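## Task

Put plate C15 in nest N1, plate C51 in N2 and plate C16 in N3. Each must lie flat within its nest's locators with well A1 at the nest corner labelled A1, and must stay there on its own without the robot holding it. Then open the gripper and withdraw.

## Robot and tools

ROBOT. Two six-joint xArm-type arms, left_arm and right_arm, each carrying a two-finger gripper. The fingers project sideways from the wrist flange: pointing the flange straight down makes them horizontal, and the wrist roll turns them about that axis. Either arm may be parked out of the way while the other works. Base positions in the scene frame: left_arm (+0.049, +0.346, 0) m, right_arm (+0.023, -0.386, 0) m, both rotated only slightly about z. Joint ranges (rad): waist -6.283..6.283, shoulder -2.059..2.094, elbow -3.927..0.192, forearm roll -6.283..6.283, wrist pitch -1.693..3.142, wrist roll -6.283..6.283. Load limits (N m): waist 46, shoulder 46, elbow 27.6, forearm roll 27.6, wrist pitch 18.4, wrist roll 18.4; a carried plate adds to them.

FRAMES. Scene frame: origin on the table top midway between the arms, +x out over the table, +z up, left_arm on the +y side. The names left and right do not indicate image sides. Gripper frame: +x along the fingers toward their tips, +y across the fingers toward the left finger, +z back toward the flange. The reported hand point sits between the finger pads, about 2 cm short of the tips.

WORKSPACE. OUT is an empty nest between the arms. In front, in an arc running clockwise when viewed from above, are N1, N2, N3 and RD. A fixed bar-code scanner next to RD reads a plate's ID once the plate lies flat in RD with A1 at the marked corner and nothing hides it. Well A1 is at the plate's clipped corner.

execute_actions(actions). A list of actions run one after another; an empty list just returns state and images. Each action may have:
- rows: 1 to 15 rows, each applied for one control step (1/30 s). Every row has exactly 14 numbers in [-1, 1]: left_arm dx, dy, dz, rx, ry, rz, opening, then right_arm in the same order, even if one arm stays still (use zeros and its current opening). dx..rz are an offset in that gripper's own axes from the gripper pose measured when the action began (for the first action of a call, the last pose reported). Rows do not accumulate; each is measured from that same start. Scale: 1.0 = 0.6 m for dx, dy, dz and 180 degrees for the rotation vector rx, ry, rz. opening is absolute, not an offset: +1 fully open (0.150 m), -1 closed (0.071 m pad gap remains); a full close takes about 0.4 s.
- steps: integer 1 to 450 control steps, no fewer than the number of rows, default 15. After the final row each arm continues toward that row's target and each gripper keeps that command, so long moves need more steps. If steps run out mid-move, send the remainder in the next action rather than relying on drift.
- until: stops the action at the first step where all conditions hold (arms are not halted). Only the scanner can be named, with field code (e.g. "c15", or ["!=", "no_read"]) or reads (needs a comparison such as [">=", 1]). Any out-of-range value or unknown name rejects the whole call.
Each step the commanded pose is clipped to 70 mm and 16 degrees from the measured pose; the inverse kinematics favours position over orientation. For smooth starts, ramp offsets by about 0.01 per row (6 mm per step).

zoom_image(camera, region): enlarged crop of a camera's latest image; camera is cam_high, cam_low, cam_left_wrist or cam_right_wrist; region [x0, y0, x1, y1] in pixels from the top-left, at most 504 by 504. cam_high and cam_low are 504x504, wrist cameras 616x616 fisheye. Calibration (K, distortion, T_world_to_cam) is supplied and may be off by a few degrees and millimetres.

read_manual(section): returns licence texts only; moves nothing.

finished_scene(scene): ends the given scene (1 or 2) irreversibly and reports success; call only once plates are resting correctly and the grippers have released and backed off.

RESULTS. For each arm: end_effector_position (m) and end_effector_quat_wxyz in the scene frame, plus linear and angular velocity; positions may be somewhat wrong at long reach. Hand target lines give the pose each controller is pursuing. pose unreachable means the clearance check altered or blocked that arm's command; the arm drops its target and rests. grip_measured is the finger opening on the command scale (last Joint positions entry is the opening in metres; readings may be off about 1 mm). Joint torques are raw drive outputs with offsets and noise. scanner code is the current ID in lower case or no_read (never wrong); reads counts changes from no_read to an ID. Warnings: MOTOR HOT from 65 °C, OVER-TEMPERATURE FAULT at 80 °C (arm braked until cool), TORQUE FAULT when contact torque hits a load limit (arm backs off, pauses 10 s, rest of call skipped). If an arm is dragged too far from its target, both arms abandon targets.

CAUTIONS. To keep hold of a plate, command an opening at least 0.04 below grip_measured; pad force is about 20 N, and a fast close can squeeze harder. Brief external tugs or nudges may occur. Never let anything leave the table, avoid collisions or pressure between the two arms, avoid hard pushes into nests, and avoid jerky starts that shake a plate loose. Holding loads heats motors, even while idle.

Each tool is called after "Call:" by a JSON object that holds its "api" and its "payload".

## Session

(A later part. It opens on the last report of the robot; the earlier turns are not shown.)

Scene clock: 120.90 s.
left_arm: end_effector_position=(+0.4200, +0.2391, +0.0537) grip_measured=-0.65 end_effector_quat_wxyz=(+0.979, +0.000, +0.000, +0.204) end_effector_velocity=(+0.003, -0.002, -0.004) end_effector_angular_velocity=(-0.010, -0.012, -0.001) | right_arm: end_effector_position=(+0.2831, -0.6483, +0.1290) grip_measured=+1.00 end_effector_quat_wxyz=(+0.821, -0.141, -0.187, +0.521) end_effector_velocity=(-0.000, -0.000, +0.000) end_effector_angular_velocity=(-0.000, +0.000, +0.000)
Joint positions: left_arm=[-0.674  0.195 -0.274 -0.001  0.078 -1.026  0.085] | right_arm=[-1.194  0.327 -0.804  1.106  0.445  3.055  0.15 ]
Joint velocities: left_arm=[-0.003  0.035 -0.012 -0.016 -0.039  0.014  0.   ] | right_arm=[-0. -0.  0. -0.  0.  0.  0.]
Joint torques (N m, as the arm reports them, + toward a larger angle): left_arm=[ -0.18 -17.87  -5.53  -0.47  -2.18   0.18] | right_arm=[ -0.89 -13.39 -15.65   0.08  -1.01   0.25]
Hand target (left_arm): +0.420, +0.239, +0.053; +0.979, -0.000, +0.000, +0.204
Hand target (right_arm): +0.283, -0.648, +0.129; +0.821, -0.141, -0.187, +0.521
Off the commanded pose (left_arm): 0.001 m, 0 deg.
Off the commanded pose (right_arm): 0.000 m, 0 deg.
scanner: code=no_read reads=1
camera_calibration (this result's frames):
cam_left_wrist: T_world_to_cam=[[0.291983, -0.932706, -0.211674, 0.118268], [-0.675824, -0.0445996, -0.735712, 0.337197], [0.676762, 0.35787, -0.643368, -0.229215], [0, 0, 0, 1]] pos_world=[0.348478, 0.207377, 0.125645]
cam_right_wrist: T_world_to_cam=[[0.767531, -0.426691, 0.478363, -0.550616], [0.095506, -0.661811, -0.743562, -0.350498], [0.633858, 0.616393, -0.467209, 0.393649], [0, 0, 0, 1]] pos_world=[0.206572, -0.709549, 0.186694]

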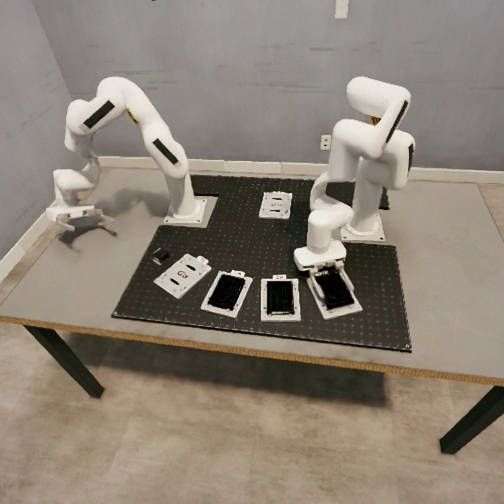

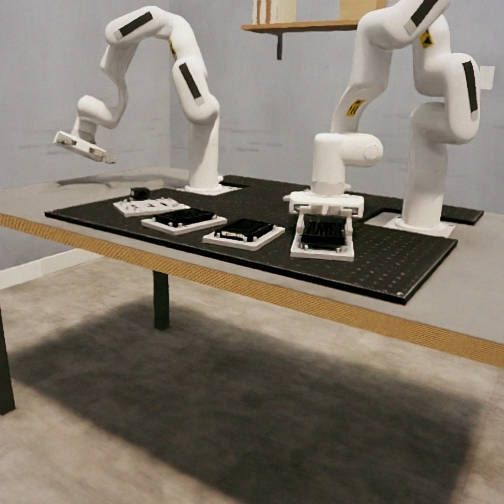

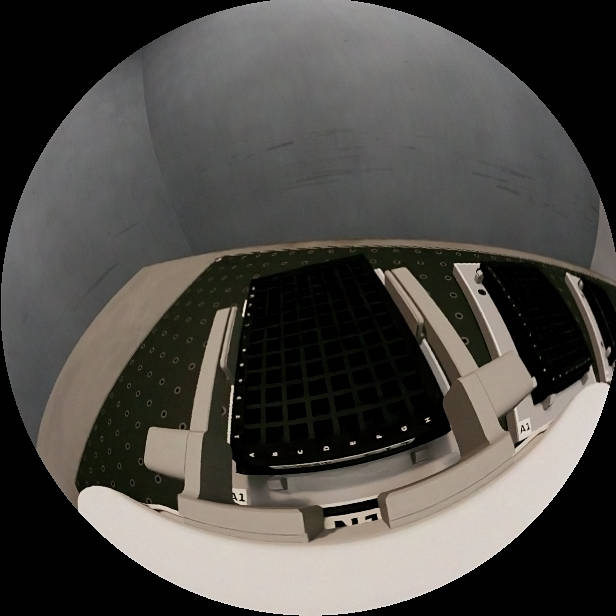

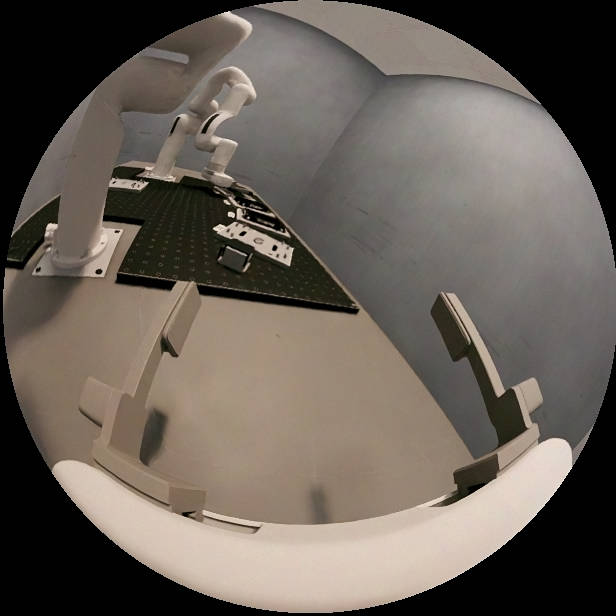

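Call:
{"api": "execute_actions", "payload": {"actions": [{"rows":[[-0.0002,-0.0004,-0.002,0,0,0,-0.8,0,0,0,0,0,0,1],[-0.0002,-0.0004,-0.004,0,0,0,-0.8,0,0,0,0,0,0,1],[-0.0002,-0.0004,-0.007,0,0,0,-0.8,0,0,0,0,0,0,1],[-0.0002,-0.0004,-0.01,0,0,0,-0.8,0,0,0,0,0,0,1],[-0.0002,-0.0004,-0.0125,0,0,0,-0.8,0,0,0,0,0,0,1],[-0.0002,-0.0004,-0.015,0,0,0,-0.8,0,0,0,0,0,0,1],[-0.0002,-0.0004,-0.0175,0,0,0,-0.8,0,0,0,0,0,0,1],[-0.0002,-0.0004,-0.02,0,0,0,-0.8,0,0,0,0,0,0,1],[-0.0002,-0.0004,-0.022,0,0,0,-0.8,0,0,0,0,0,0,1],[-0.0002,-0.0004,-0.0235,0,0,0,-0.8,0,0,0,0,0,0,1],[-0.0002,-0.0004,-0.0242,0,0,0,-0.8,0,0,0,0,0,0,1]],"steps":16}]}}

Call:
{"api": "zoom_image", "payload": {"camera": "cam_left_wrist", "region": [170, 220, 520, 540]}}

Scene clock: 123.37 s.
left_arm: end_effector_position=(+0.4198, +0.2389, +0.0397) grip_measured=-0.65 end_effector_quat_wxyz=(+0.979, +0.000, +0.000, +0.204) end_effector_velocity=(+0.002, -0.001, -0.004) end_effector_angular_velocity=(-0.006, -0.008, -0.000) | right_arm: end_effector_position=(+0.2831, -0.6483, +0.1290) grip_measured=+1.00 end_effector_quat_wxyz=(+0.821, -0.141, -0.187, +0.521) end_effector_velocity=(-0.000, -0.000, -0.000) end_effector_angular_velocity=(+0.000, -0.000, -0.000)
Joint positions: left_arm=[-0.676  0.268 -0.29  -0.006  0.022 -1.024  0.085] | right_arm=[-1.194  0.327 -0.804  1.106  0.445  3.055  0.15 ]
Joint velocities: left_arm=[-0.001  0.031 -0.01  -0.003 -0.03   0.002  0.   ] | right_arm=[-0.  0. -0.  0.  0.  0.  0.]
Joint torques (N m, as the arm reports them, + toward a larger angle): left_arm=[ -0.78 -17.55  -4.97  -0.39  -1.86  -0.05] | right_arm=[ -0.18 -13.26 -15.43  -0.52  -1.17   0.45]
Hand target (left_arm): +0.420, +0.239, +0.039; +0.979, +0.000, +0.000, +0.204
Hand target (right_arm): +0.283, -0.648, +0.129; +0.821, -0.141, -0.187, +0.521
Off the commanded pose (left_arm): 0.001 m, 0 deg.
Off the commanded pose (right_arm): 0.000 m, 0 deg.
scanner: code=no_read reads=1
camera_calibration (this result's frames):
cam_left_wrist: T_world_to_cam=[[0.291843, -0.932637, -0.21217, 0.11525], [-0.676228, -0.0443175, -0.735358, 0.326822], [0.676419, 0.358084, -0.643609, -0.237941], [0, 0, 0, 1]] pos_world=[0.348319, 0.207173, 0.111643]
cam_right_wrist: T_world_to_cam=[[0.767531, -0.426691, 0.478363, -0.550616], [0.095506, -0.661811, -0.743562, -0.350498], [0.633858, 0.616393, -0.467209, 0.393649], [0, 0, 0, 1]] pos_world=[0.206572, -0.709549, 0.186694]

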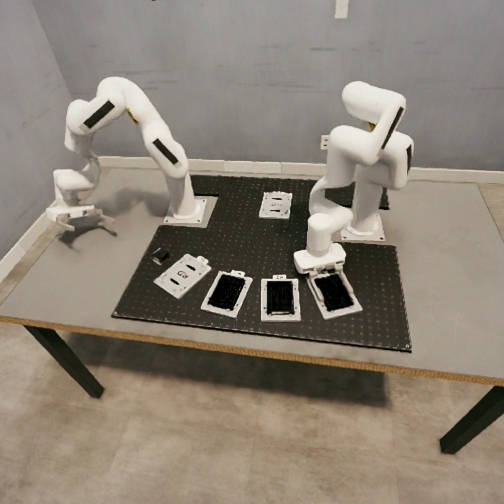

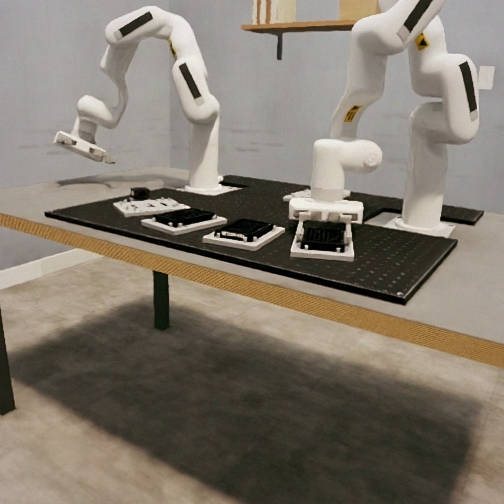

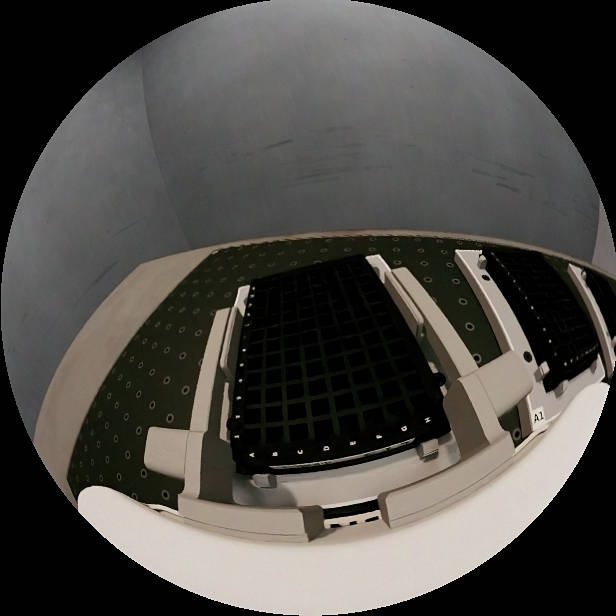

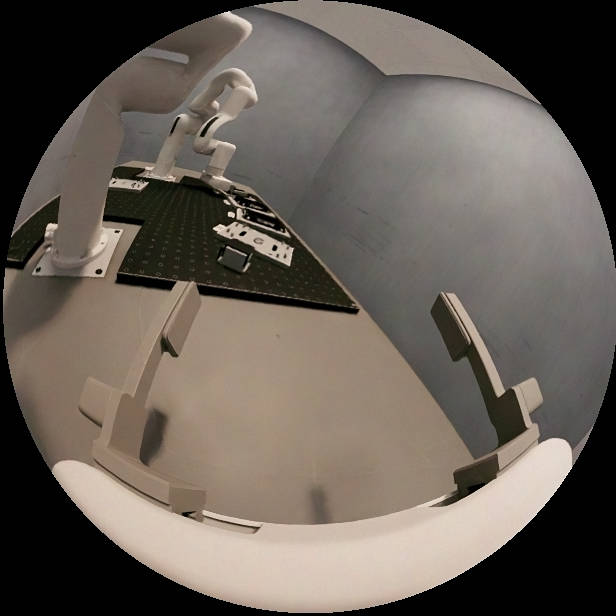

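Region (170, 220, 520, 540) of cam_left_wrist's 616x616 image, scaled by 1.440, with more detail than that image has; it fills the top 461 rows of this view, and the rest is white.

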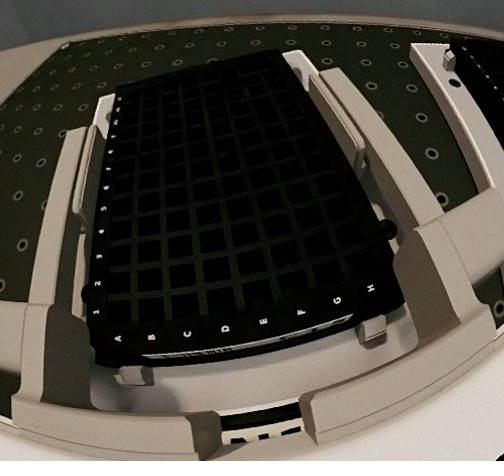

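Call:
{"api": "execute_actions", "payload": {"actions": [{"rows":[[0,0,-0.0009,0,0,0,-0.66,0,0,0,0,0,0,1],[0,0,-0.0009,0,0,0,-0.62,0,0,0,0,0,0,1],[0,0,-0.0009,0,0,0,-0.56,0,0,0,0,0,0,1],[0,0,-0.0009,0,0,0,-0.48,0,0,0,0,0,0,1],[0,0,0,0,0,0,-0.42,0,0,0,0,0,0,1],[0,0,0.003,0,0,0,-0.38,0,0,0,0,0,0,1],[0,0,0.009,0,0,0,-0.35,0,0,0,0,0,0,1],[0,0,0.018,0,0,0,-0.35,0,0,0,0,0,0,1],[0,0,0.03,0,0,0,-0.35,0,0,0,0,0,0,1],[0,0,0.045,0,0,0,-0.35,0,0,0,0,0,0,1],[0,0,0.065,0,0,0,-0.35,0,0,0,0,0,0,1],[0,0,0.09,0,0,0,-0.35,0,0,0,0,0,0,1],[0,0,0.12,0,0,0,-0.35,0,0,0,0,0,0,1],[0,0,0.16,0,0,0,-0.35,0,0,0,0,0,0,1],[-0.05,0,0.3,0,0,0,-0.35,0,0,0,0,0,0,1]],"steps":34}]}}

Call:
{"api": "zoom_image", "payload": {"camera": "cam_low", "region": [135, 195, 365, 270]}}

Scene clock: 126.00 s.
left_arm: end_effector_position=(+0.3952, +0.2268, +0.2167) grip_measured=-0.35 end_effector_quat_wxyz=(+0.979, -0.003, -0.006, +0.205) end_effector_velocity=(-0.024, +0.001, +0.028) end_effector_angular_velocity=(+0.045, +0.138, -0.006) | right_arm: end_effector_position=(+0.2831, -0.6483, +0.1290) grip_measured=+1.00 end_effector_quat_wxyz=(+0.821, -0.141, -0.187, +0.521) end_effector_velocity=(-0.000, -0.000, -0.000) end_effector_angular_velocity=(+0.000, +0.000, -0.000)
Joint positions: left_arm=[-0.765 -0.56  -0.263  0.01   0.812 -1.125  0.097] | right_arm=[-1.194  0.327 -0.804  1.106  0.445  3.055  0.15 ]
Joint velocities: left_arm=[-0.039 -0.151 -0.081 -0.079  0.366  0.023 -0.   ] | right_arm=[-0.  0.  0.  0.  0. -0.  0.]
Joint torques (N m, as the arm reports them, + toward a larger angle): left_arm=[ -1.35  -6.81 -10.39  -0.08  -2.21   0.57] | right_arm=[ -0.43 -13.76 -15.51  -0.31  -1.28   0.05]
Hand target (left_arm): +0.393, +0.227, +0.220; +0.979, +0.000, -0.001, +0.204
Hand target (right_arm): +0.283, -0.648, +0.129; +0.821, -0.141, -0.187, +0.521
Off the commanded pose (left_arm): 0.004 m, 1 deg.
Off the commanded pose (right_arm): 0.000 m, 0 deg.
scanner: code=no_read reads=1
camera_calibration (this result's frames):
cam_left_wrist: T_world_to_cam=[[0.296073, -0.932836, -0.205322, 0.145586], [-0.665503, -0.0472681, -0.744897, 0.438292], [0.685162, 0.357187, -0.6348, -0.108208], [0, 0, 0, 1]] pos_world=[0.32272, 0.195176, 0.287684]
cam_right_wrist: T_world_to_cam=[[0.767531, -0.426691, 0.478363, -0.550616], [0.095506, -0.661811, -0.743562, -0.350498], [0.633858, 0.616393, -0.467209, 0.393649], [0, 0, 0, 1]] pos_world=[0.206572, -0.709549, 0.186694]

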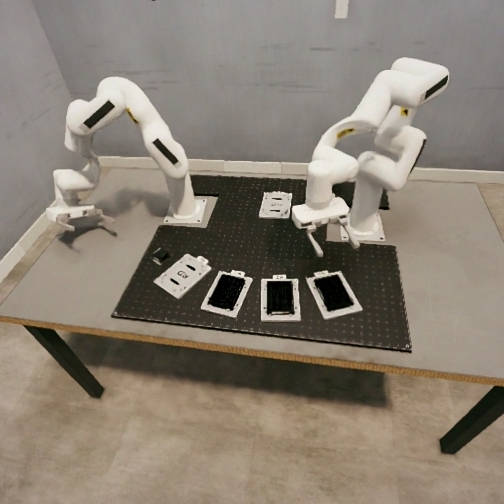

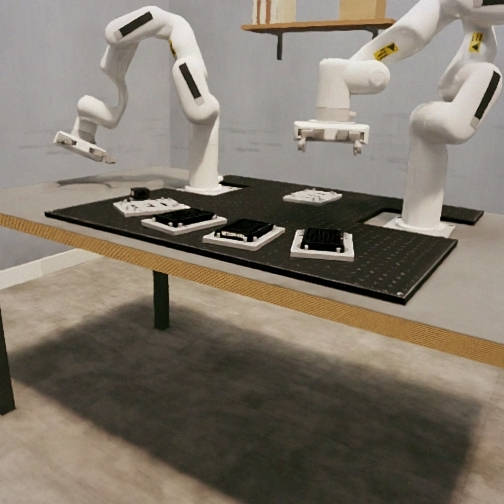

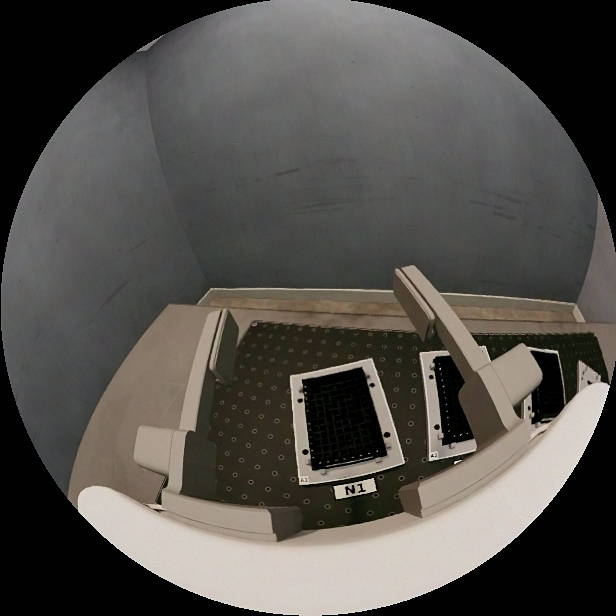

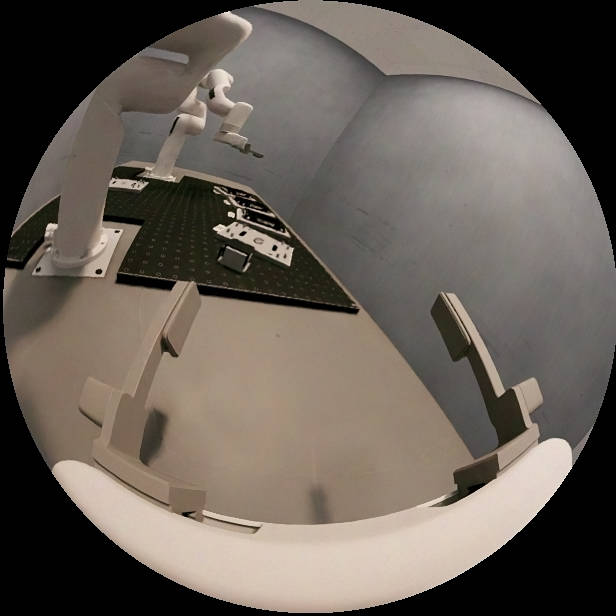

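Region (135, 195, 365, 270) of cam_low's 504x504 image, scaled by 2.191, with more detail than that image has; it fills the top 164 rows of this view, and the rest is white.

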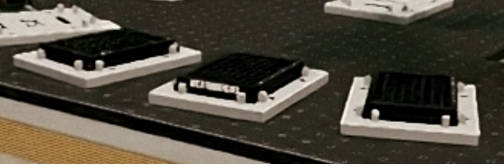

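Call:
{"api": "finished_scene", "payload": {"scene": 1}}

The scene is finished: the task was done.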